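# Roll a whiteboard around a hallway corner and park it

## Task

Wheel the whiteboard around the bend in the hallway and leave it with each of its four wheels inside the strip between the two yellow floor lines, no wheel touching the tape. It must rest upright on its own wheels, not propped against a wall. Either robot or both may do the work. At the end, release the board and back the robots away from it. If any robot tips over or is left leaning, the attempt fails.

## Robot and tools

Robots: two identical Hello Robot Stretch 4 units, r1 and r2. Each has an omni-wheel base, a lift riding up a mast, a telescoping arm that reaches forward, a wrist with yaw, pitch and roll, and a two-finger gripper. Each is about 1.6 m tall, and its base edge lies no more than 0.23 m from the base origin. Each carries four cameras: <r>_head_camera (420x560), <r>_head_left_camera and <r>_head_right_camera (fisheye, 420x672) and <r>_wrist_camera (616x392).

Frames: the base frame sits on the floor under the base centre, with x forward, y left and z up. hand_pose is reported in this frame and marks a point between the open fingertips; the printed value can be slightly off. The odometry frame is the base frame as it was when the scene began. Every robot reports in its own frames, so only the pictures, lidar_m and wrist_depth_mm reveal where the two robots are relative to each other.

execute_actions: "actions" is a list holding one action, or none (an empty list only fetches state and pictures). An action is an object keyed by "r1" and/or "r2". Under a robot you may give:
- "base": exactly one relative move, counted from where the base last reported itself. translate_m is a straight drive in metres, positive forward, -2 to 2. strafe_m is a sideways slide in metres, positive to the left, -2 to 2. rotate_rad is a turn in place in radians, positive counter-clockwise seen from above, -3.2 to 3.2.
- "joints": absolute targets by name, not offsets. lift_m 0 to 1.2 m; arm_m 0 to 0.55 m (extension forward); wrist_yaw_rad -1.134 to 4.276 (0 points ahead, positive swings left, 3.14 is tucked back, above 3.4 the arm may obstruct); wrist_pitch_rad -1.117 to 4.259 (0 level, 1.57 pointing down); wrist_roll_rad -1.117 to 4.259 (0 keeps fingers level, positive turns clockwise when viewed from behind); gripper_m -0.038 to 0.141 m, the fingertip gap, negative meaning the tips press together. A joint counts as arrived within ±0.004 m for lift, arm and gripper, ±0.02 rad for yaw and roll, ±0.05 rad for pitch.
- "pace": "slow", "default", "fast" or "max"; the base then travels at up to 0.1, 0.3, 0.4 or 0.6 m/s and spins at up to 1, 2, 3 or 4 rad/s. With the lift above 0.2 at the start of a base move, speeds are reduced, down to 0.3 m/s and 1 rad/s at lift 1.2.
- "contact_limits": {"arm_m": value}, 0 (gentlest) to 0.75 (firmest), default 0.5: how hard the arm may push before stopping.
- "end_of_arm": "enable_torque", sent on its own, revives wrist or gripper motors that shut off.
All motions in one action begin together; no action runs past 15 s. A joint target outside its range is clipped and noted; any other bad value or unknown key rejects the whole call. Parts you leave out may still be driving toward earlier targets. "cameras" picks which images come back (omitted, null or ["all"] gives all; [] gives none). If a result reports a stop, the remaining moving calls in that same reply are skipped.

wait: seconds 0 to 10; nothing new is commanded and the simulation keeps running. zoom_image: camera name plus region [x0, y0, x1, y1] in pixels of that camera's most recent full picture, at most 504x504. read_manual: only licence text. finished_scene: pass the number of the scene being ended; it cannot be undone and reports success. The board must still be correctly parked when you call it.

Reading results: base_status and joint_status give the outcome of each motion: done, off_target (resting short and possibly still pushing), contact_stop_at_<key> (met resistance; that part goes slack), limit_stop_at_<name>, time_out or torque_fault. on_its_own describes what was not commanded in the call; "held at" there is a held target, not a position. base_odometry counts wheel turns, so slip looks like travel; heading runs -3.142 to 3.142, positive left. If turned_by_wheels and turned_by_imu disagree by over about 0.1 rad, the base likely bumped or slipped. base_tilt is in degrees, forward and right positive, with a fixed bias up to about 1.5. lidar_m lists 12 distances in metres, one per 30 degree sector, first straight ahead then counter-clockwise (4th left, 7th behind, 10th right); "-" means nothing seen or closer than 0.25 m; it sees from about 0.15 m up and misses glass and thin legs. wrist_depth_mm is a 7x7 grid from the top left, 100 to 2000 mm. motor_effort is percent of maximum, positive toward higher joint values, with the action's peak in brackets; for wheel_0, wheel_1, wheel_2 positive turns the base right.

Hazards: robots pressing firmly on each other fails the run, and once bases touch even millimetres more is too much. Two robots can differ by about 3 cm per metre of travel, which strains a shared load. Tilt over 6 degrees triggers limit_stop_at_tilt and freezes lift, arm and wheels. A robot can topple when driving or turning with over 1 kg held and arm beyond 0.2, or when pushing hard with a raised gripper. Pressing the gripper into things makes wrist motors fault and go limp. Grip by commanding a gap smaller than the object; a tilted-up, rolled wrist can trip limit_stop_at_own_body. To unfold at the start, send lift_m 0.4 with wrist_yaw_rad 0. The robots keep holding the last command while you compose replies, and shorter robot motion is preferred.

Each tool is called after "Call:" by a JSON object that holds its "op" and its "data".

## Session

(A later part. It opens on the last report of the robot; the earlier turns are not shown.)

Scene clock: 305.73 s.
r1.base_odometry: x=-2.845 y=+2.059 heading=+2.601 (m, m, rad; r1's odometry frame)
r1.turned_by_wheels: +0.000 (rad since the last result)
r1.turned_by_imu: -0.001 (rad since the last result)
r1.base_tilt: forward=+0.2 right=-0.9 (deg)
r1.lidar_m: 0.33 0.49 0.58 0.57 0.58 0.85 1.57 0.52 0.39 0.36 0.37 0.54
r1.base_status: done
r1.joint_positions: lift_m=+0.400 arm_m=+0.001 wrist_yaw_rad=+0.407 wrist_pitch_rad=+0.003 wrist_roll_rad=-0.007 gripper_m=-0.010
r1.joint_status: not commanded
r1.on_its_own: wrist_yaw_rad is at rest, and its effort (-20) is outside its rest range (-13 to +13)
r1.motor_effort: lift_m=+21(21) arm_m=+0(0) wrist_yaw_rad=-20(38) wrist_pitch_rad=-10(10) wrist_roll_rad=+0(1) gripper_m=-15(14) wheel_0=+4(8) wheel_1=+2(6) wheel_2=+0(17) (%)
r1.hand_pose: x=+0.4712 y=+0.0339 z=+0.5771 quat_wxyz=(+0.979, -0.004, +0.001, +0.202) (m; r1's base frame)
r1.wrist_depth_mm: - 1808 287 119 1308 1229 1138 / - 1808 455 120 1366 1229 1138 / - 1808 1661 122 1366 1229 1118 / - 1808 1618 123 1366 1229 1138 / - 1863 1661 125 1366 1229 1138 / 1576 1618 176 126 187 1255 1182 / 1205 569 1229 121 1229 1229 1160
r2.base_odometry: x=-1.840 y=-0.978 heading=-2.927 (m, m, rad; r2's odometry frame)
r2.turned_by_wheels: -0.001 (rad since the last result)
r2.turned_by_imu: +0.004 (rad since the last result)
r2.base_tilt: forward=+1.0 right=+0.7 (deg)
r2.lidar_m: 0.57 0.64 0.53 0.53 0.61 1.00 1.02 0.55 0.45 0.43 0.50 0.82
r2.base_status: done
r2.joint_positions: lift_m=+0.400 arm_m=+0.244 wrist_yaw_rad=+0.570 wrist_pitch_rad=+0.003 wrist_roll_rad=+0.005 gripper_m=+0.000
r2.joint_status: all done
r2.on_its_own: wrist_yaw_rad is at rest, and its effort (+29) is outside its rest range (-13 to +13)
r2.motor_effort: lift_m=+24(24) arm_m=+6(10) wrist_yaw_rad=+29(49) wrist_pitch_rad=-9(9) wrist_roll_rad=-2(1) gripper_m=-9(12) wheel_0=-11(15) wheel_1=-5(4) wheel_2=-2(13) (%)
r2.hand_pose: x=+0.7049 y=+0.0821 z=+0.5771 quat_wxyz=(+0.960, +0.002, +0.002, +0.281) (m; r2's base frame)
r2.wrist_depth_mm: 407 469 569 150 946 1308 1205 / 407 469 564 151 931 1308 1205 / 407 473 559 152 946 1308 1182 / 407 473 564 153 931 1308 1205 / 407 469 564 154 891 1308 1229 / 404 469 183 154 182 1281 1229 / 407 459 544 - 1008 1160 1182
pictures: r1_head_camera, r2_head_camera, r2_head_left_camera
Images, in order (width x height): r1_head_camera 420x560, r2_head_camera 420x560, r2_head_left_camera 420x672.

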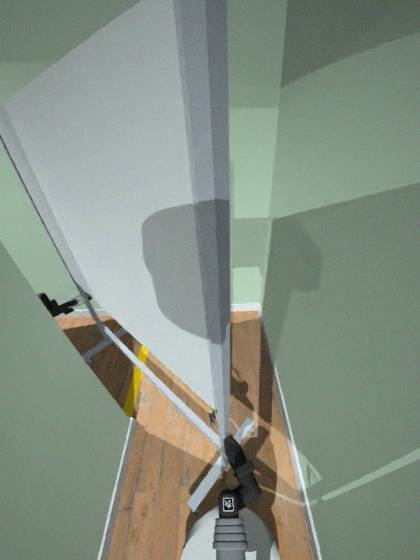

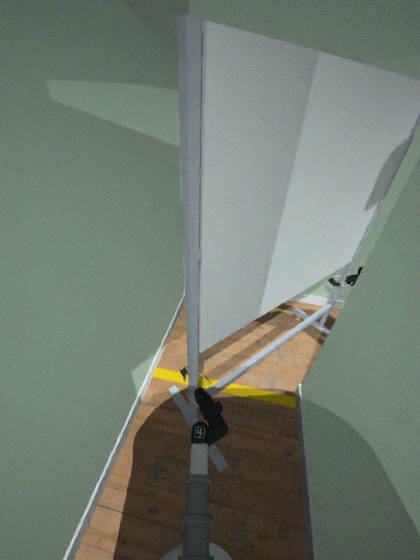

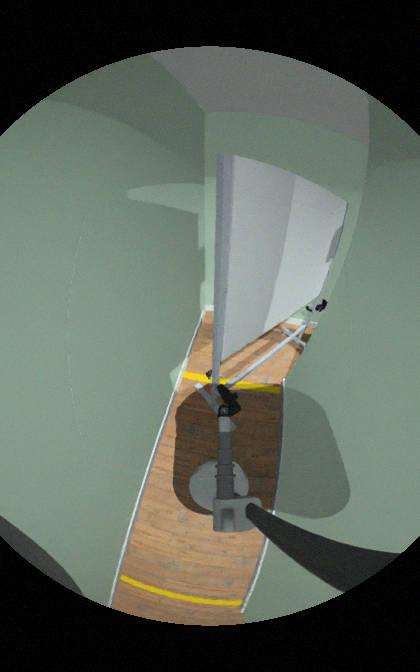

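Call:
{"op": "execute_actions", "data": {"actions": [{"r2":{"base":{"translate_m":-0.2},"joints":{"wrist_yaw_rad":0.52},"pace":"slow"},"r1":{"base":{"strafe_m":-0.04},"joints":{"arm_m":0.2},"pace":"slow"}}], "cameras": ["r1_head_camera","r2_head_camera","r2_head_left_camera"]}}

Scene clock: 319.73 s.
r1.base_odometry: x=-2.824 y=+2.093 heading=+2.603 (m, m, rad; r1's odometry frame)
r1.turned_by_wheels: +0.002 (rad since the last result)
r1.turned_by_imu: +0.003 (rad since the last result)
r1.base_tilt: forward=+0.2 right=-1.1 (deg)
r1.lidar_m: 0.57 0.38 0.63 0.60 0.65 0.87 1.36 0.49 0.36 0.32 0.33 0.50
r1.base_status: done
r1.joint_positions: lift_m=+0.400 arm_m=+0.199 wrist_yaw_rad=+0.416 wrist_pitch_rad=+0.002 wrist_roll_rad=-0.007 gripper_m=-0.010
r1.joint_status: all done
r1.on_its_own: wrist_yaw_rad is at rest, and its effort (-44) is outside its rest range (-13 to +13)
r1.motor_effort: lift_m=+21(20) arm_m=+4(7) wrist_yaw_rad=-44(54) wrist_pitch_rad=-6(10) wrist_roll_rad=+1(1) gripper_m=-15(18) wheel_0=+15(17) wheel_1=+1(7) wheel_2=+7(6) (%)
r1.hand_pose: x=+0.6694 y=+0.0365 z=+0.5775 quat_wxyz=(+0.978, -0.004, +0.000, +0.206) (m; r1's base frame)
r1.wrist_depth_mm: 691 342 289 149 1138 1025 946 / 759 530 1397 151 1138 1025 960 / 1756 1576 1397 153 1160 1042 976 / 1756 1618 1430 155 1138 1078 976 / 1808 1618 1430 157 1160 1060 976 / 1336 1576 172 159 1118 1060 991 / 1060 1160 1281 147 1160 1060 991
r2.base_odometry: x=-1.645 y=-0.935 heading=-2.929 (m, m, rad; r2's odometry frame)
r2.turned_by_wheels: -0.002 (rad since the last result)
r2.turned_by_imu: -0.033 (rad since the last result)
r2.base_tilt: forward=+1.1 right=+0.8 (deg)
r2.lidar_m: 0.56 0.70 0.57 0.56 0.63 1.00 1.00 0.52 0.40 0.41 0.45 0.73
r2.base_status: done
r2.joint_positions: lift_m=+0.400 arm_m=+0.245 wrist_yaw_rad=+0.510 wrist_pitch_rad=+0.003 wrist_roll_rad=+0.005 gripper_m=+0.000
r2.joint_status: all done
r2.on_its_own: wrist_yaw_rad is at rest, and its effort (+30) is outside its rest range (-13 to +13)
r2.motor_effort: lift_m=+24(24) arm_m=+2(6) wrist_yaw_rad=+30(43) wrist_pitch_rad=-9(11) wrist_roll_rad=+0(3) gripper_m=-14(12) wheel_0=-12(21) wheel_1=-8(6) wheel_2=+0(7) (%)
r2.hand_pose: x=+0.7100 y=+0.0644 z=+0.5772 quat_wxyz=(+0.968, +0.002, +0.002, +0.252) (m; r2's base frame)
r2.wrist_depth_mm: 462 544 668 167 300 306 319 / 459 549 668 167 1229 1499 1366 / 459 549 668 167 1229 1537 1336 / 459 539 668 170 1229 1537 1366 / 459 539 661 173 208 1576 1366 / 459 539 603 169 181 1464 1366 / 459 525 640 - 1255 1160 1205
pictures: r1_head_camera, r2_head_camera, r2_head_left_camera
Images, in order (width x height): r1_head_camera 420x560, r2_head_camera 420x560, r2_head_left_camera 420x672.

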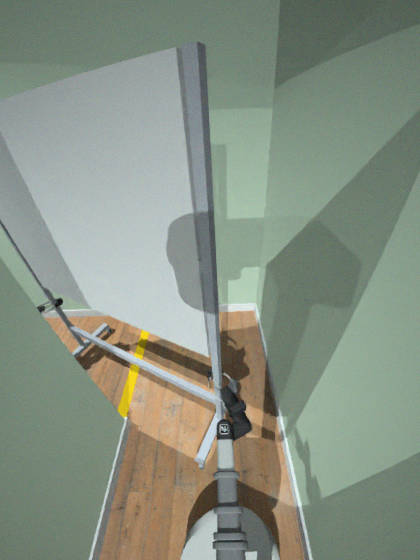

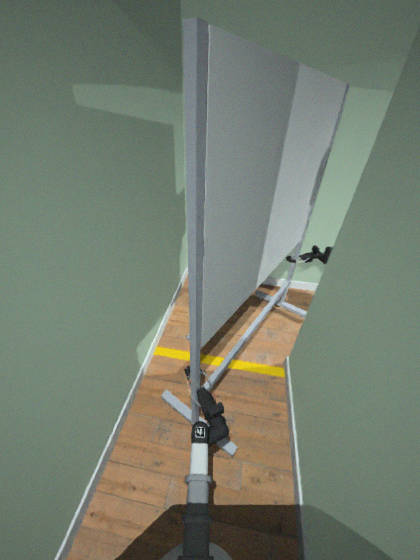

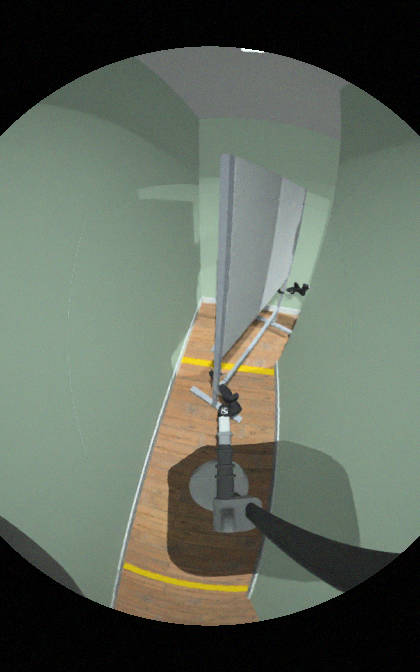

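Call:
{"op": "execute_actions", "data": {"actions": [{"r2":{"base":{"translate_m":-0.1},"joints":{"wrist_yaw_rad":0.45,"gripper_m":-0.008},"pace":"slow"},"r1":{"base":{"translate_m":0.27},"joints":{"wrist_yaw_rad":0.55},"pace":"slow"}}], "cameras": ["r1_head_camera","r2_head_camera","r1_wrist_camera"]}}

Scene clock: 338.83 s.
r1.base_odometry: x=-3.056 y=+2.231 heading=+2.602 (m, m, rad; r1's odometry frame)
r1.turned_by_wheels: -0.001 (rad since the last result)
r1.turned_by_imu: -0.001 (rad since the last result)
r1.base_tilt: forward=+0.2 right=-0.9 (deg)
r1.lidar_m: 0.58 0.65 0.65 0.60 0.64 0.89 1.39 0.50 0.35 0.32 0.35 0.46
r1.base_status: done
r1.joint_positions: lift_m=+0.400 arm_m=+0.199 wrist_yaw_rad=+0.539 wrist_pitch_rad=+0.002 wrist_roll_rad=-0.007 gripper_m=-0.010
r1.joint_status: all done
r1.on_its_own: wrist_yaw_rad is at rest, and its effort (+32) is outside its rest range (-13 to +13)
r1.motor_effort: lift_m=+20(21) arm_m=+4(4) wrist_yaw_rad=+32(41) wrist_pitch_rad=-5(7) wrist_roll_rad=+1(1) gripper_m=-7(14) wheel_0=-3(16) wheel_1=+2(11) wheel_2=-12(15) (%)
r1.hand_pose: x=+0.6626 y=+0.0731 z=+0.5775 quat_wxyz=(+0.964, -0.004, +0.000, +0.266) (m; r1's base frame)
r1.wrist_depth_mm: 389 317 315 142 866 788 707 / 549 1308 1160 144 866 788 723 / 1661 1397 1182 145 878 798 723 / 1708 1366 1182 146 891 798 732 / 1708 1397 1160 147 904 798 741 / 1576 1397 184 148 186 809 732 / 1098 1098 1182 131 917 798 741
r2.base_odometry: x=-1.547 y=-0.914 heading=-2.928 (m, m, rad; r2's odometry frame)
r2.turned_by_wheels: +0.001 (rad since the last result)
r2.turned_by_imu: +0.000 (rad since the last result)
r2.base_tilt: forward=+1.0 right=+0.8 (deg)
r2.lidar_m: 0.64 0.73 0.57 0.58 0.65 1.02 0.95 0.49 0.40 0.38 0.44 0.72
r2.base_status: done
r2.joint_positions: lift_m=+0.400 arm_m=+0.245 wrist_yaw_rad=+0.457 wrist_pitch_rad=+0.002 wrist_roll_rad=+0.005 gripper_m=-0.008
r2.joint_status: all done
r2.on_its_own: wrist_yaw_rad is at rest, and its effort (-19) is outside its rest range (-13 to +13)
r2.motor_effort: lift_m=+24(24) arm_m=+2(2) wrist_yaw_rad=-19(32) wrist_pitch_rad=-7(8) wrist_roll_rad=-1(2) gripper_m=-10(16) wheel_0=+4(12) wheel_1=+2(7) wheel_2=+1(8) (%)
r2.hand_pose: x=+0.7130 y=+0.0487 z=+0.5774 quat_wxyz=(+0.974, +0.002, +0.001, +0.226) (m; r2's base frame)
r2.wrist_depth_mm: 480 574 691 171 298 322 436 / 480 569 691 172 1397 1576 535 / 480 574 715 172 1397 1576 1464 / 480 574 707 173 1397 1618 1430 / 477 569 683 176 1397 1576 1430 / 477 554 186 170 186 1576 1430 / 480 539 676 - 1281 1138 1118
pictures: r1_head_camera, r1_wrist_camera, r2_head_camera
Images, in order (width x height): r1_head_camera 420x560, r1_wrist_camera 616x392, r2_head_camera 420x560.

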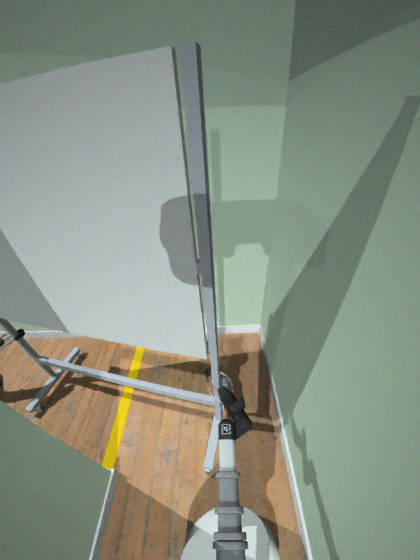

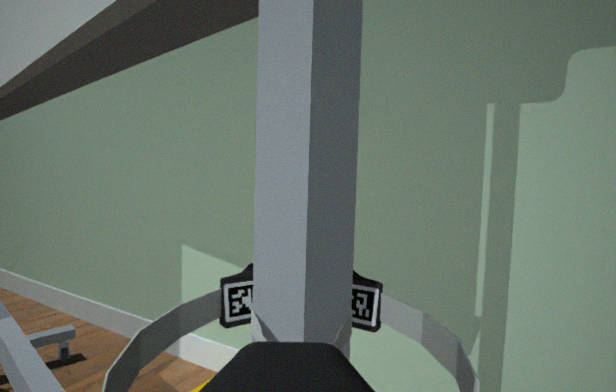

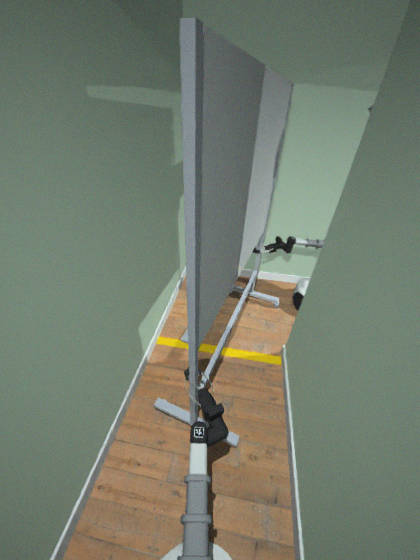

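Call:
{"op": "execute_actions", "data": {"actions": [{"r2":{"base":{"translate_m":-0.04},"joints":{"wrist_yaw_rad":0.48},"pace":"slow"},"r1":{"base":{"translate_m":0.28},"joints":{"wrist_yaw_rad":0.5},"pace":"slow"}}], "cameras": ["r1_head_camera","r2_head_camera","r2_head_left_camera"]}}

Scene clock: 350.37 s.
r1.base_odometry: x=-3.296 y=+2.375 heading=+2.602 (m, m, rad; r1's odometry frame)
r1.turned_by_wheels: +0.000 (rad since the last result)
r1.turned_by_imu: +0.002 (rad since the last result)
r1.base_tilt: forward=+0.2 right=-0.9 (deg)
r1.lidar_m: 0.41 0.61 0.84 0.60 0.64 0.87 1.36 0.48 0.35 0.31 0.34 0.50
r1.base_status: done
r1.joint_positions: lift_m=+0.400 arm_m=+0.199 wrist_yaw_rad=+0.498 wrist_pitch_rad=+0.002 wrist_roll_rad=-0.007 gripper_m=-0.010
r1.joint_status: all done
r1.motor_effort: lift_m=+21(21) arm_m=+4(4) wrist_yaw_rad=+7(41) wrist_pitch_rad=-8(7) wrist_roll_rad=+1(1) gripper_m=-12(11) wheel_0=+3(18) wheel_1=+3(9) wheel_2=-7(12) (%)
r1.hand_pose: x=+0.6654 y=+0.0609 z=+0.5774 quat_wxyz=(+0.969, -0.004, +0.000, +0.246) (m; r1's base frame)
r1.wrist_depth_mm: 320 820 750 145 597 535 496 / 1025 878 768 146 597 539 496 / 1060 891 768 149 603 539 500 / 1078 904 778 151 603 549 504 / 1078 904 788 151 609 549 508 / 1098 917 180 153 188 554 508 / 1078 878 809 133 621 544 512
r2.base_odometry: x=-1.508 y=-0.906 heading=-2.928 (m, m, rad; r2's odometry frame)
r2.turned_by_wheels: +0.000 (rad since the last result)
r2.turned_by_imu: -0.001 (rad since the last result)
r2.base_tilt: forward=+1.1 right=+0.8 (deg)
r2.lidar_m: 0.64 0.70 0.59 0.58 0.65 1.06 0.94 0.48 0.39 0.38 0.44 0.70
r2.base_status: done
r2.joint_positions: lift_m=+0.400 arm_m=+0.245 wrist_yaw_rad=+0.481 wrist_pitch_rad=+0.002 wrist_roll_rad=+0.005 gripper_m=-0.008
r2.joint_status: all done
r2.motor_effort: lift_m=+24(24) arm_m=+2(2) wrist_yaw_rad=-2(15) wrist_pitch_rad=-9(10) wrist_roll_rad=-2(0) gripper_m=-12(15) wheel_0=-2(7) wheel_1=+1(4) wheel_2=+1(6) (%)
r2.hand_pose: x=+0.7118 y=+0.0559 z=+0.5772 quat_wxyz=(+0.971, +0.002, +0.002, +0.238) (m; r2's base frame)
r2.wrist_depth_mm: 484 574 707 172 301 442 1430 / 484 574 715 173 1182 569 1397 / 480 569 707 173 1366 1708 1430 / 480 569 707 175 1308 1708 1430 / 480 569 683 177 1336 1708 1464 / 480 564 186 170 185 1464 1430 / 480 544 683 - 1308 842 1118
pictures: r1_head_camera, r2_head_camera, r2_head_left_camera
Images, in order (width x height): r1_head_camera 420x560, r2_head_camera 420x560, r2_head_left_camera 420x672.

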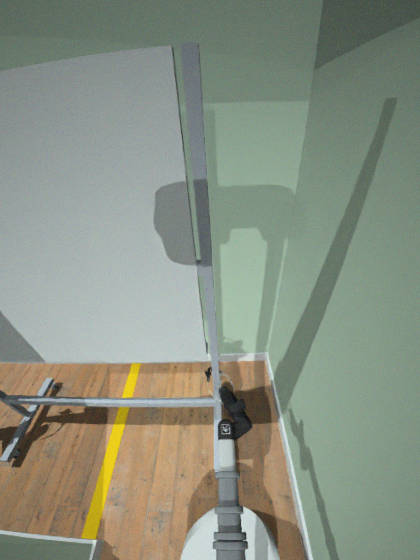

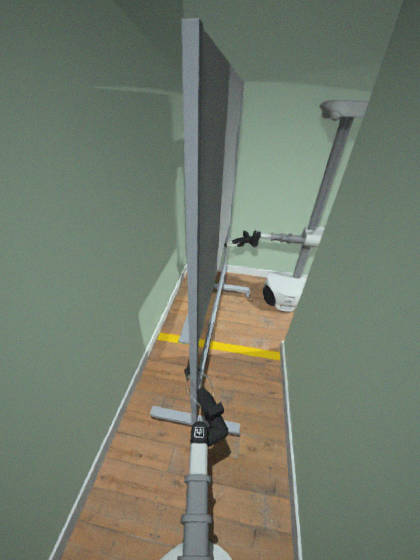

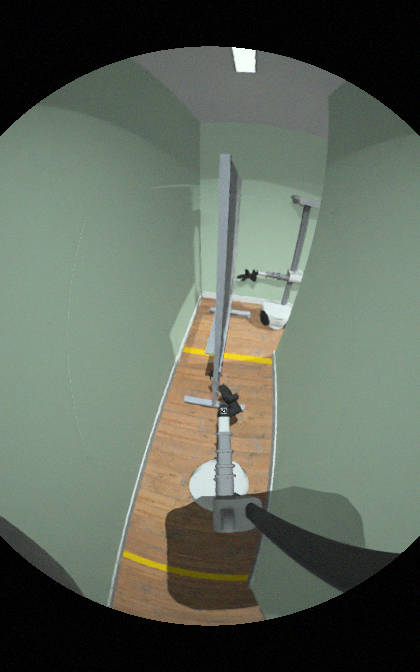

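Call:
{"op": "execute_actions", "data": {"actions": [{"r1":{"joints":{"gripper_m":0.13}}}], "cameras": []}}

Call:
{"op": "execute_actions", "data": {"actions": [{"r1":{"base":{"translate_m":-0.4}}}], "cameras": ["r1_head_camera"]}}

Call:
{"op": "execute_actions", "data": {"actions": [{"r2":{"base":{"translate_m":-0.7},"pace":"slow"}}], "cameras": ["r1_head_camera","r2_head_camera","r2_head_left_camera"]}}

Scene clock: 361.87 s.
r1.base_odometry: x=-3.296 y=+2.375 heading=+2.602 (m, m, rad; r1's odometry frame)
r1.turned_by_wheels: +0.000 (rad since the last result)
r1.turned_by_imu: +0.000 (rad since the last result)
r1.base_tilt: forward=+0.2 right=-1.0 (deg)
r1.lidar_m: 0.38 0.62 0.85 0.60 0.64 0.88 1.36 0.48 0.35 0.32 0.36 0.48
r1.base_status: not commanded
r1.joint_positions: lift_m=+0.400 arm_m=+0.199 wrist_yaw_rad=+0.499 wrist_pitch_rad=+0.002 wrist_roll_rad=-0.007 gripper_m=+0.130
r1.joint_status: all done
r1.motor_effort: lift_m=+21(21) arm_m=+4(4) wrist_yaw_rad=+1(8) wrist_pitch_rad=-6(7) wrist_roll_rad=+1(1) gripper_m=+0(12) wheel_0=+4(4) wheel_1=+3(3) wheel_2=-4(7) (%)
r1.hand_pose: x=+0.6653 y=+0.0614 z=+0.5774 quat_wxyz=(+0.969, -0.004, +0.000, +0.247) (m; r1's base frame)
r1.wrist_depth_mm: 320 319 732 151 591 539 492 / 1060 891 759 153 591 539 500 / 1078 904 759 154 603 544 500 / 1098 904 768 156 609 544 504 / 1098 904 778 157 609 544 508 / 1098 854 759 158 585 535 508 / 1060 917 820 130 615 544 508
r2.base_odometry: x=-1.508 y=-0.906 heading=-2.928 (m, m, rad; r2's odometry frame)
r2.turned_by_wheels: +0.000 (rad since the last result)
r2.turned_by_imu: -0.001 (rad since the last result)
r2.base_tilt: forward=+1.0 right=+0.8 (deg)
r2.lidar_m: 0.65 0.73 0.59 0.58 0.66 1.06 0.97 0.49 0.39 0.38 0.44 0.69
r2.base_status: not commanded
r2.joint_positions: lift_m=+0.400 arm_m=+0.245 wrist_yaw_rad=+0.481 wrist_pitch_rad=+0.002 wrist_roll_rad=+0.005 gripper_m=-0.008
r2.joint_status: not commanded
r2.motor_effort: lift_m=+24(24) arm_m=+2(2) wrist_yaw_rad=-2(2) wrist_pitch_rad=-8(8) wrist_roll_rad=-1(1) gripper_m=-10(10) wheel_0=-2(3) wheel_1=+1(1) wheel_2=+1(1) (%)
r2.hand_pose: x=+0.7118 y=+0.0559 z=+0.5772 quat_wxyz=(+0.971, +0.002, +0.002, +0.238) (m; r2's base frame)
r2.wrist_depth_mm: 484 574 707 173 300 445 1397 / 484 569 707 173 1182 569 1397 / 484 574 707 173 1336 1661 1430 / 480 569 707 175 1336 1708 1464 / 480 569 676 177 1336 1708 1430 / 480 569 186 170 185 1308 1430 / 480 539 683 - 1308 1078 1138
pictures: none
No camera images: the call's "cameras" was empty. Leave "cameras" out to get every camera's image.

Scene clock: 364.70 s.
r1.base_odometry: x=-2.953 y=+2.169 heading=+2.601 (m, m, rad; r1's odometry frame)
r1.turned_by_wheels: -0.001 (rad since the last result)
r1.turned_by_imu: -0.001 (rad since the last result)
r1.base_tilt: forward=+0.2 right=-1.0 (deg)
r1.lidar_m: 0.86 1.03 0.65 0.60 0.63 0.90 1.37 0.50 0.37 0.33 0.36 0.49
r1.base_status: done
r1.joint_positions: lift_m=+0.400 arm_m=+0.199 wrist_yaw_rad=+0.500 wrist_pitch_rad=+0.002 wrist_roll_rad=-0.007 gripper_m=+0.130
r1.joint_status: not commanded
r1.motor_effort: lift_m=+21(21) arm_m=+4(4) wrist_yaw_rad=+1(3) wrist_pitch_rad=-7(6) wrist_roll_rad=+1(1) gripper_m=-2(0) wheel_0=-5(8) wheel_1=-3(7) wheel_2=+1(13) (%)
r1.hand_pose: x=+0.6653 y=+0.0615 z=+0.5774 quat_wxyz=(+0.969, -0.004, +0.000, +0.247) (m; r1's base frame)
r1.wrist_depth_mm: 931 778 683 597 539 878 831 / 931 798 699 615 549 878 831 / 1756 1464 1308 1138 1025 891 831 / 1808 1499 1281 1160 1025 904 831 / 1808 1499 1308 1160 1025 904 842 / 1397 759 723 1160 218 904 842 / 1205 1160 1160 131 559 917 854
r2.base_odometry: x=-1.508 y=-0.906 heading=-2.928 (m, m, rad; r2's odometry frame)
r2.turned_by_wheels: +0.000 (rad since the last result)
r2.turned_by_imu: +0.000 (rad since the last result)
r2.base_tilt: forward=+1.0 right=+0.8 (deg)
r2.lidar_m: 0.64 0.72 0.60 0.58 0.66 1.04 0.96 0.49 0.39 0.38 0.44 0.70
r2.base_status: not commanded
r2.joint_positions: lift_m=+0.400 arm_m=+0.245 wrist_yaw_rad=+0.481 wrist_pitch_rad=+0.002 wrist_roll_rad=+0.005 gripper_m=-0.008
r2.joint_status: not commanded
r2.motor_effort: lift_m=+24(24) arm_m=+2(2) wrist_yaw_rad=-2(2) wrist_pitch_rad=-9(9) wrist_roll_rad=-1(1) gripper_m=-11(11) wheel_0=-2(3) wheel_1=+1(1) wheel_2=+1(1) (%)
r2.hand_pose: x=+0.7118 y=+0.0559 z=+0.5772 quat_wxyz=(+0.971, +0.002, +0.002, +0.238) (m; r2's base frame)
r2.wrist_depth_mm: 484 574 707 173 300 445 1397 / 480 569 715 173 1182 569 1397 / 484 569 707 173 1336 1708 1430 / 484 569 707 174 1336 1708 1464 / 480 569 676 177 1308 1708 1464 / 480 569 186 170 185 1308 1430 / 480 544 683 - 1281 1078 1138
pictures: r1_head_camera
Images, in order (width x height): r1_head_camera 420x560.

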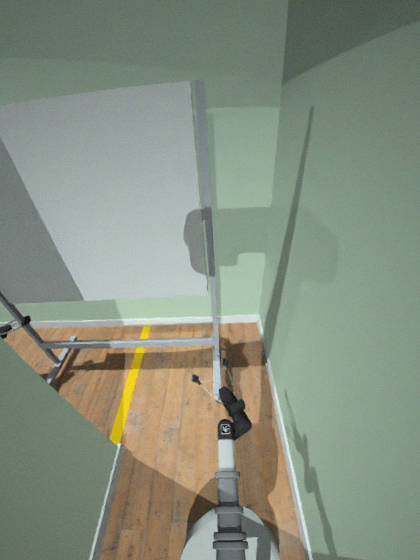

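Scene clock: 372.97 s.
r1.base_odometry: x=-2.953 y=+2.169 heading=+2.601 (m, m, rad; r1's odometry frame)
r1.turned_by_wheels: +0.000 (rad since the last result)
r1.turned_by_imu: +0.000 (rad since the last result)
r1.base_tilt: forward=+0.3 right=-1.0 (deg)
r1.lidar_m: 1.38 1.05 0.65 0.61 0.64 0.88 1.33 0.50 0.32 0.33 0.33 0.46
r1.base_status: not commanded
r1.joint_positions: lift_m=+0.400 arm_m=+0.199 wrist_yaw_rad=+0.500 wrist_pitch_rad=+0.002 wrist_roll_rad=-0.007 gripper_m=+0.130
r1.joint_status: not commanded
r1.motor_effort: lift_m=+20(21) arm_m=+4(4) wrist_yaw_rad=+1(0) wrist_pitch_rad=-7(7) wrist_roll_rad=+1(1) gripper_m=-1(0) wheel_0=-4(5) wheel_1=-3(3) wheel_2=+1(1) (%)
r1.hand_pose: x=+0.6653 y=+0.0615 z=+0.5774 quat_wxyz=(+0.969, -0.004, +0.000, +0.247) (m; r1's base frame)
r1.wrist_depth_mm: 723 1499 1255 1138 1008 891 831 / 741 1499 1281 1138 1008 904 831 / 1708 1537 1308 1138 1008 904 820 / 1708 1499 1308 1138 1042 904 842 / 1756 1537 1308 1138 1025 917 842 / 778 1430 1281 1138 217 891 842 / 1138 1182 1255 131 1025 917 842
r2.base_odometry: x=-0.824 y=-0.758 heading=-2.928 (m, m, rad; r2's odometry frame)
r2.turned_by_wheels: +0.000 (rad since the last result)
r2.turned_by_imu: -0.004 (rad since the last result)
r2.base_tilt: forward=+1.0 right=+0.8 (deg)
r2.lidar_m: 0.64 0.73 0.72 0.69 0.79 1.24 1.70 0.34 0.27 0.26 0.31 0.48
r2.base_status: done
r2.joint_positions: lift_m=+0.400 arm_m=+0.245 wrist_yaw_rad=+0.478 wrist_pitch_rad=+0.003 wrist_roll_rad=+0.005 gripper_m=-0.008
r2.joint_status: not commanded
r2.motor_effort: lift_m=+24(24) arm_m=+2(2) wrist_yaw_rad=+7(7) wrist_pitch_rad=-9(10) wrist_roll_rad=-2(2) gripper_m=-11(11) wheel_0=-4(6) wheel_1=-3(4) wheel_2=+2(8) (%)
r2.hand_pose: x=+0.7119 y=+0.0549 z=+0.5772 quat_wxyz=(+0.972, +0.002, +0.002, +0.236) (m; r2's base frame)
r2.wrist_depth_mm: 591 707 878 170 297 427 1983 / 585 699 866 172 1464 554 1921 / 585 699 866 174 1661 - 1983 / 585 699 866 175 1618 - - / 585 699 866 175 1537 - - / 585 691 183 174 186 1499 1430 / 580 654 820 - 1308 1098 1138
pictures: r1_head_camera, r2_head_camera, r2_head_left_camera
Images, in order (width x height): r1_head_camera 420x560, r2_head_camera 420x560, r2_head_left_camera 420x672.

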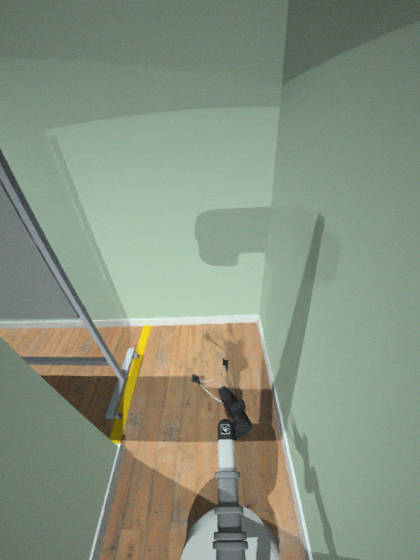

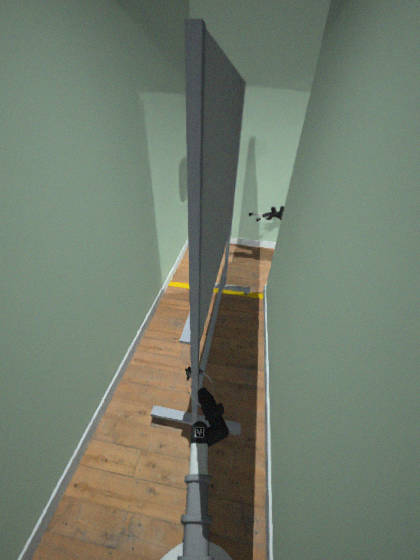

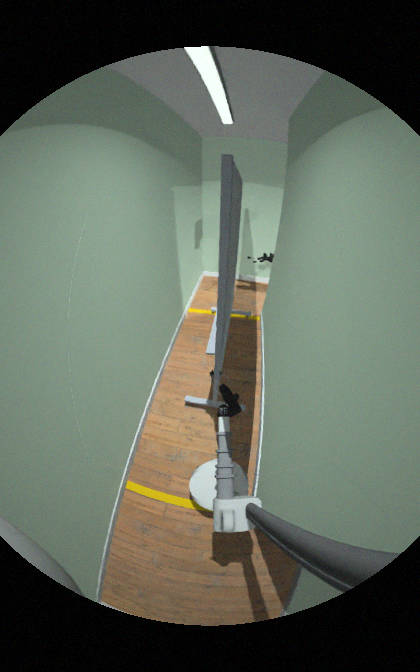

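Call:
{"op": "execute_actions", "data": {"actions": [{"r2":{"base":{"strafe_m":0.1},"pace":"slow"}}], "cameras": []}}

Call:
{"op": "execute_actions", "data": {"actions": [{"r2":{"base":{"translate_m":-0.3},"pace":"slow"},"r1":{"base":{"translate_m":0.25}}}], "cameras": ["r1_head_camera","r2_head_camera","r1_head_left_camera"]}}

Scene clock: 382.80 s.
r1.base_odometry: x=-2.953 y=+2.169 heading=+2.601 (m, m, rad; r1's odometry frame)
r1.turned_by_wheels: +0.000 (rad since the last result)
r1.turned_by_imu: +0.000 (rad since the last result)
r1.base_tilt: forward=+0.3 right=-1.0 (deg)
r1.lidar_m: 1.32 1.07 0.62 0.61 0.62 0.90 1.35 0.49 0.33 0.32 0.35 0.45
r1.base_status: not commanded
r1.joint_positions: lift_m=+0.400 arm_m=+0.199 wrist_yaw_rad=+0.500 wrist_pitch_rad=+0.002 wrist_roll_rad=-0.007 gripper_m=+0.130
r1.joint_status: not commanded
r1.motor_effort: lift_m=+21(21) arm_m=+4(4) wrist_yaw_rad=+1(0) wrist_pitch_rad=-7(6) wrist_roll_rad=+1(1) gripper_m=+0(1) wheel_0=-4(5) wheel_1=-3(3) wheel_2=+1(1) (%)
r1.hand_pose: x=+0.6653 y=+0.0615 z=+0.5774 quat_wxyz=(+0.969, -0.004, +0.000, +0.247) (m; r1's base frame)
r1.wrist_depth_mm: 1182 1499 1281 1118 991 891 831 / 759 1499 1255 1118 1008 904 831 / 1756 1499 1281 1138 991 904 842 / 1708 1537 1308 1138 1025 904 842 / 1708 1537 1308 1138 1025 917 831 / 788 1397 1281 1160 218 904 842 / 1138 1160 1255 131 1042 917 842
r2.base_odometry: x=-0.803 y=-0.855 heading=-2.929 (m, m, rad; r2's odometry frame)
r2.turned_by_wheels: -0.001 (rad since the last result)
r2.turned_by_imu: -0.002 (rad since the last result)
r2.base_tilt: forward=+1.0 right=+0.8 (deg)
r2.lidar_m: 0.64 0.73 0.61 0.60 0.67 1.07 1.67 1.09 0.37 0.36 0.42 0.64
r2.base_status: done
r2.joint_positions: lift_m=+0.400 arm_m=+0.245 wrist_yaw_rad=+0.472 wrist_pitch_rad=+0.002 wrist_roll_rad=+0.005 gripper_m=-0.008
r2.joint_status: not commanded
r2.on_its_own: wrist_yaw_rad is at rest, and its effort (+23) is outside its rest range (-13 to +13)
r2.motor_effort: lift_m=+24(24) arm_m=+2(2) wrist_yaw_rad=+23(26) wrist_pitch_rad=-9(9) wrist_roll_rad=-3(0) gripper_m=-9(11) wheel_0=-6(13) wheel_1=-3(6) wheel_2=-2(3) (%)
r2.hand_pose: x=+0.7123 y=+0.0533 z=+0.5772 quat_wxyz=(+0.972, +0.002, +0.002, +0.234) (m; r2's base frame)
r2.wrist_depth_mm: 512 609 759 172 294 359 854 / 508 609 750 172 1397 504 854 / 508 603 750 172 1464 - 1983 / 504 609 741 174 1464 - - / 504 597 741 176 1366 - - / 504 597 186 170 184 1464 1430 / 504 569 723 - 1281 1138 1098
pictures: none
No camera images: the call's "cameras" was empty. Leave "cameras" out to get every camera's image.

Scene clock: 387.07 s.
r1.base_odometry: x=-3.167 y=+2.298 heading=+2.602 (m, m, rad; r1's odometry frame)
r1.turned_by_wheels: +0.001 (rad since the last result)
r1.turned_by_imu: +0.001 (rad since the last result)
r1.base_tilt: forward=+0.1 right=-0.9 (deg)
r1.lidar_m: 1.19 1.24 0.64 0.59 0.64 0.89 1.33 0.50 0.35 0.32 0.35 0.50
r1.base_status: done
r1.joint_positions: lift_m=+0.400 arm_m=+0.199 wrist_yaw_rad=+0.500 wrist_pitch_rad=+0.002 wrist_roll_rad=-0.007 gripper_m=+0.130
r1.joint_status: not commanded
r1.motor_effort: lift_m=+21(21) arm_m=+4(4) wrist_yaw_rad=+1(1) wrist_pitch_rad=-6(7) wrist_roll_rad=+1(1) gripper_m=-1(0) wheel_0=+4(9) wheel_1=+3(7) wheel_2=+0(12) (%)
r1.hand_pose: x=+0.6653 y=+0.0615 z=+0.5774 quat_wxyz=(+0.969, -0.004, +0.000, +0.247) (m; r1's base frame)
r1.wrist_depth_mm: 1308 1098 946 831 750 676 615 / 1308 1118 960 842 759 676 615 / 1308 1118 960 842 759 676 621 / 1397 1138 976 854 768 683 627 / 1366 1138 976 866 768 691 627 / 1366 1098 946 866 217 668 634 / 1182 1098 1025 131 778 691 634
r2.base_odometry: x=-0.510 y=-0.792 heading=-2.929 (m, m, rad; r2's odometry frame)
r2.turned_by_wheels: +0.000 (rad since the last result)
r2.turned_by_imu: -0.001 (rad since the last result)
r2.base_tilt: forward=+1.1 right=+0.8 (deg)
r2.lidar_m: 0.65 0.73 0.66 0.65 0.74 1.14 1.39 1.04 0.85 0.32 0.36 0.57
r2.base_status: done
r2.joint_positions: lift_m=+0.400 arm_m=+0.245 wrist_yaw_rad=+0.479 wrist_pitch_rad=+0.003 wrist_roll_rad=+0.005 gripper_m=-0.008
r2.joint_status: not commanded
r2.motor_effort: lift_m=+24(24) arm_m=+2(2) wrist_yaw_rad=+2(23) wrist_pitch_rad=-9(10) wrist_roll_rad=+1(0) gripper_m=-11(13) wheel_0=-3(12) wheel_1=-2(6) wheel_2=+3(2) (%)
r2.hand_pose: x=+0.7118 y=+0.0555 z=+0.5772 quat_wxyz=(+0.971, +0.002, +0.002, +0.237) (m; r2's base frame)
r2.wrist_depth_mm: 549 654 820 172 297 389 1138 / 549 654 809 172 1397 512 1138 / 544 647 809 174 1537 - - / 544 647 798 177 1537 - - / 544 647 798 178 1430 - - / 544 640 185 176 186 1499 1430 / 544 615 768 - 1308 1078 1118
pictures: r1_head_camera, r1_head_left_camera, r2_head_camera
Images, in order (width x height): r1_head_camera 420x560, r1_head_left_camera 420x672, r2_head_camera 420x560.

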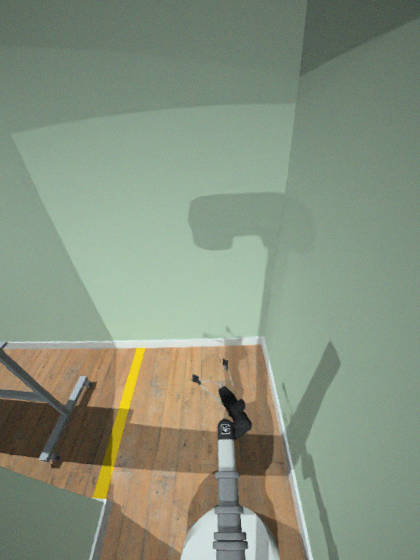

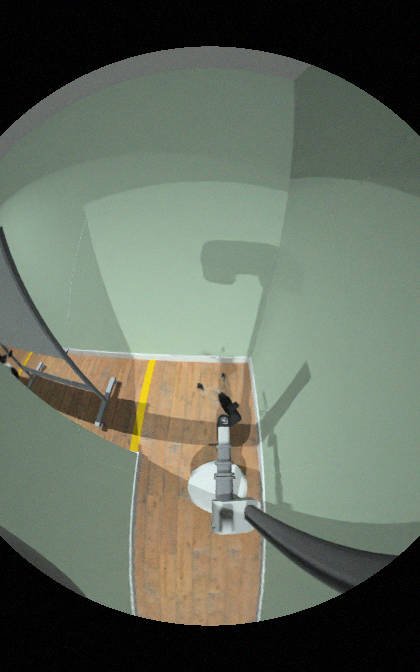

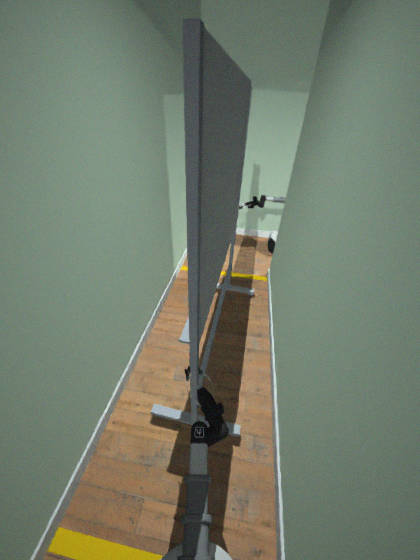

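Both feet are well inside. Release and back away.

Call:
{"op": "execute_actions", "data": {"actions": [{"r2":{"joints":{"gripper_m":0.13}}}], "cameras": []}}

Call:
{"op": "execute_actions", "data": {"actions": [{"r2":{"base":{"translate_m":-0.3},"joints":{"arm_m":0.0}}}], "cameras": ["r1_head_camera","r2_head_camera","r2_head_left_camera"]}}

Scene clock: 395.07 s.
r1.base_odometry: x=-3.167 y=+2.298 heading=+2.602 (m, m, rad; r1's odometry frame)
r1.turned_by_wheels: +0.000 (rad since the last result)
r1.turned_by_imu: +0.000 (rad since the last result)
r1.base_tilt: forward=+0.2 right=-1.0 (deg)
r1.lidar_m: 1.18 1.23 0.63 0.59 0.65 0.89 1.33 0.50 0.34 0.32 0.34 0.48
r1.base_status: not commanded
r1.joint_positions: lift_m=+0.400 arm_m=+0.199 wrist_yaw_rad=+0.500 wrist_pitch_rad=+0.002 wrist_roll_rad=-0.007 gripper_m=+0.130
r1.joint_status: not commanded
r1.motor_effort: lift_m=+21(21) arm_m=+4(4) wrist_yaw_rad=+0(1) wrist_pitch_rad=-7(8) wrist_roll_rad=+1(1) gripper_m=-3(3) wheel_0=+4(4) wheel_1=+3(3) wheel_2=+0(0) (%)
r1.hand_pose: x=+0.6653 y=+0.0615 z=+0.5774 quat_wxyz=(+0.969, -0.004, +0.000, +0.247) (m; r1's base frame)
r1.wrist_depth_mm: 1308 1098 960 831 741 668 615 / 1308 1098 960 842 741 676 621 / 1336 1118 960 842 750 683 621 / 1366 1118 976 854 759 676 627 / 1397 1138 976 854 768 683 627 / 1366 1098 960 866 217 676 627 / 1205 1098 1025 131 778 683 640
r2.base_odometry: x=-0.510 y=-0.792 heading=-2.929 (m, m, rad; r2's odometry frame)
r2.turned_by_wheels: +0.000 (rad since the last result)
r2.turned_by_imu: +0.000 (rad since the last result)
r2.base_tilt: forward=+1.0 right=+0.8 (deg)
r2.lidar_m: 0.64 0.74 0.66 0.66 0.73 1.16 1.40 1.03 0.83 0.33 0.36 0.58
r2.base_status: not commanded
r2.joint_positions: lift_m=+0.400 arm_m=+0.245 wrist_yaw_rad=+0.480 wrist_pitch_rad=+0.002 wrist_roll_rad=+0.005 gripper_m=+0.130
r2.joint_status: all done
r2.motor_effort: lift_m=+24(24) arm_m=+2(2) wrist_yaw_rad=-1(6) wrist_pitch_rad=-8(9) wrist_roll_rad=-1(0) gripper_m=+0(11) wheel_0=-1(3) wheel_1=+0(3) wheel_2=-1(3) (%)
r2.hand_pose: x=+0.7118 y=+0.0558 z=+0.5773 quat_wxyz=(+0.971, +0.002, +0.002, +0.238) (m; r2's base frame)
r2.wrist_depth_mm: 544 654 809 177 297 399 1138 / 549 654 798 179 1366 512 1118 / 544 647 798 178 1576 - - / 544 647 798 179 1537 - - / 549 627 798 181 1430 - - / 539 627 741 169 1397 1576 1397 / 544 627 759 - 1336 1160 1118
pictures: none
No camera images: the call's "cameras" was empty. Leave "cameras" out to get every camera's image.

Scene clock: 397.53 s.
r1.base_odometry: x=-3.167 y=+2.298 heading=+2.602 (m, m, rad; r1's odometry frame)
r1.turned_by_wheels: +0.000 (rad since the last result)
r1.turned_by_imu: +0.000 (rad since the last result)
r1.base_tilt: forward=+0.2 right=-1.1 (deg)
r1.lidar_m: 1.17 1.25 0.63 0.58 0.62 0.89 1.34 0.50 0.34 0.33 0.36 0.51
r1.base_status: not commanded
r1.joint_positions: lift_m=+0.400 arm_m=+0.199 wrist_yaw_rad=+0.500 wrist_pitch_rad=+0.002 wrist_roll_rad=-0.007 gripper_m=+0.130
r1.joint_status: not commanded
r1.motor_effort: lift_m=+21(21) arm_m=+4(4) wrist_yaw_rad=+2(1) wrist_pitch_rad=-6(7) wrist_roll_rad=+1(1) gripper_m=-1(3) wheel_0=+5(4) wheel_1=+3(3) wheel_2=+0(0) (%)
r1.hand_pose: x=+0.6653 y=+0.0615 z=+0.5774 quat_wxyz=(+0.969, -0.004, +0.000, +0.247) (m; r1's base frame)
r1.wrist_depth_mm: 1308 1118 946 831 750 668 615 / 1308 1118 960 842 750 676 615 / 1366 1118 976 854 750 668 621 / 1336 1138 960 842 759 691 627 / 1397 1160 976 866 759 683 627 / 1397 1098 946 854 218 668 627 / 1205 1098 1008 131 768 683 640
r2.base_odometry: x=-0.217 y=-0.729 heading=-2.929 (m, m, rad; r2's odometry frame)
r2.turned_by_wheels: +0.000 (rad since the last result)
r2.turned_by_imu: +0.000 (rad since the last result)
r2.base_tilt: forward=+1.0 right=+0.8 (deg)
r2.lidar_m: 0.95 0.88 0.72 0.70 0.79 1.12 1.10 0.98 0.79 0.78 0.43 0.47
r2.base_status: done
r2.joint_positions: lift_m=+0.400 arm_m=+0.002 wrist_yaw_rad=+0.480 wrist_pitch_rad=+0.002 wrist_roll_rad=+0.005 gripper_m=+0.130
r2.joint_status: all done
r2.motor_effort: lift_m=+24(24) arm_m=-9(11) wrist_yaw_rad=+0(1) wrist_pitch_rad=-8(9) wrist_roll_rad=-1(2) gripper_m=+0(1) wheel_0=+0(4) wheel_1=+0(6) wheel_2=-1(7) (%)
r2.hand_pose: x=+0.4688 y=+0.0557 z=+0.5772 quat_wxyz=(+0.971, +0.002, +0.002, +0.238) (m; r2's base frame)
r2.wrist_depth_mm: 627 750 917 1205 1661 820 - / 621 750 917 1205 1708 809 - / 621 741 917 1205 1708 1118 - / 621 741 917 1205 1756 - - / 621 723 917 1182 1661 1078 - / 621 715 854 169 1499 715 1618 / 621 715 878 - 1308 1078 1182
pictures: r1_head_camera, r2_head_camera, r2_head_left_camera
Images, in order (width x height): r1_head_camera 420x560, r2_head_camera 420x560, r2_head_left_camera 420x672.

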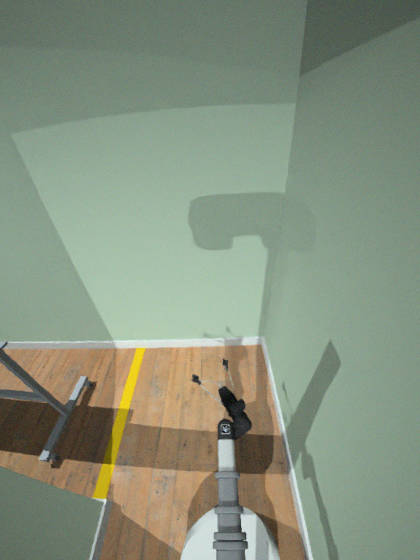

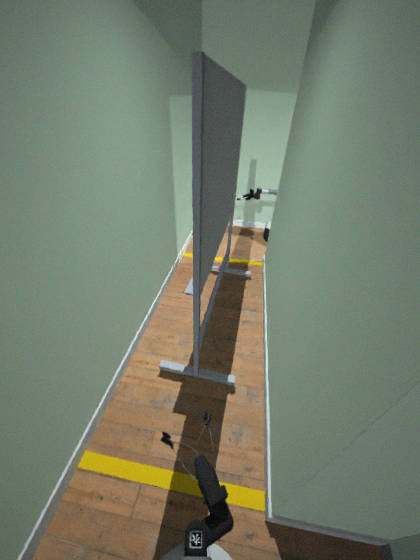

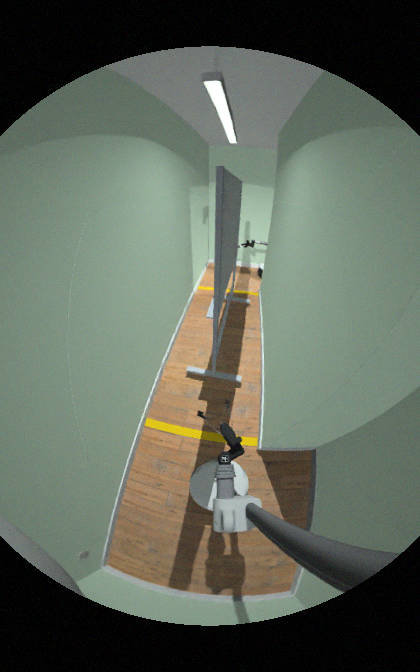

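Call:
{"op": "finished_scene", "data": {"scene": 1}}

The scene is finished: the task was done.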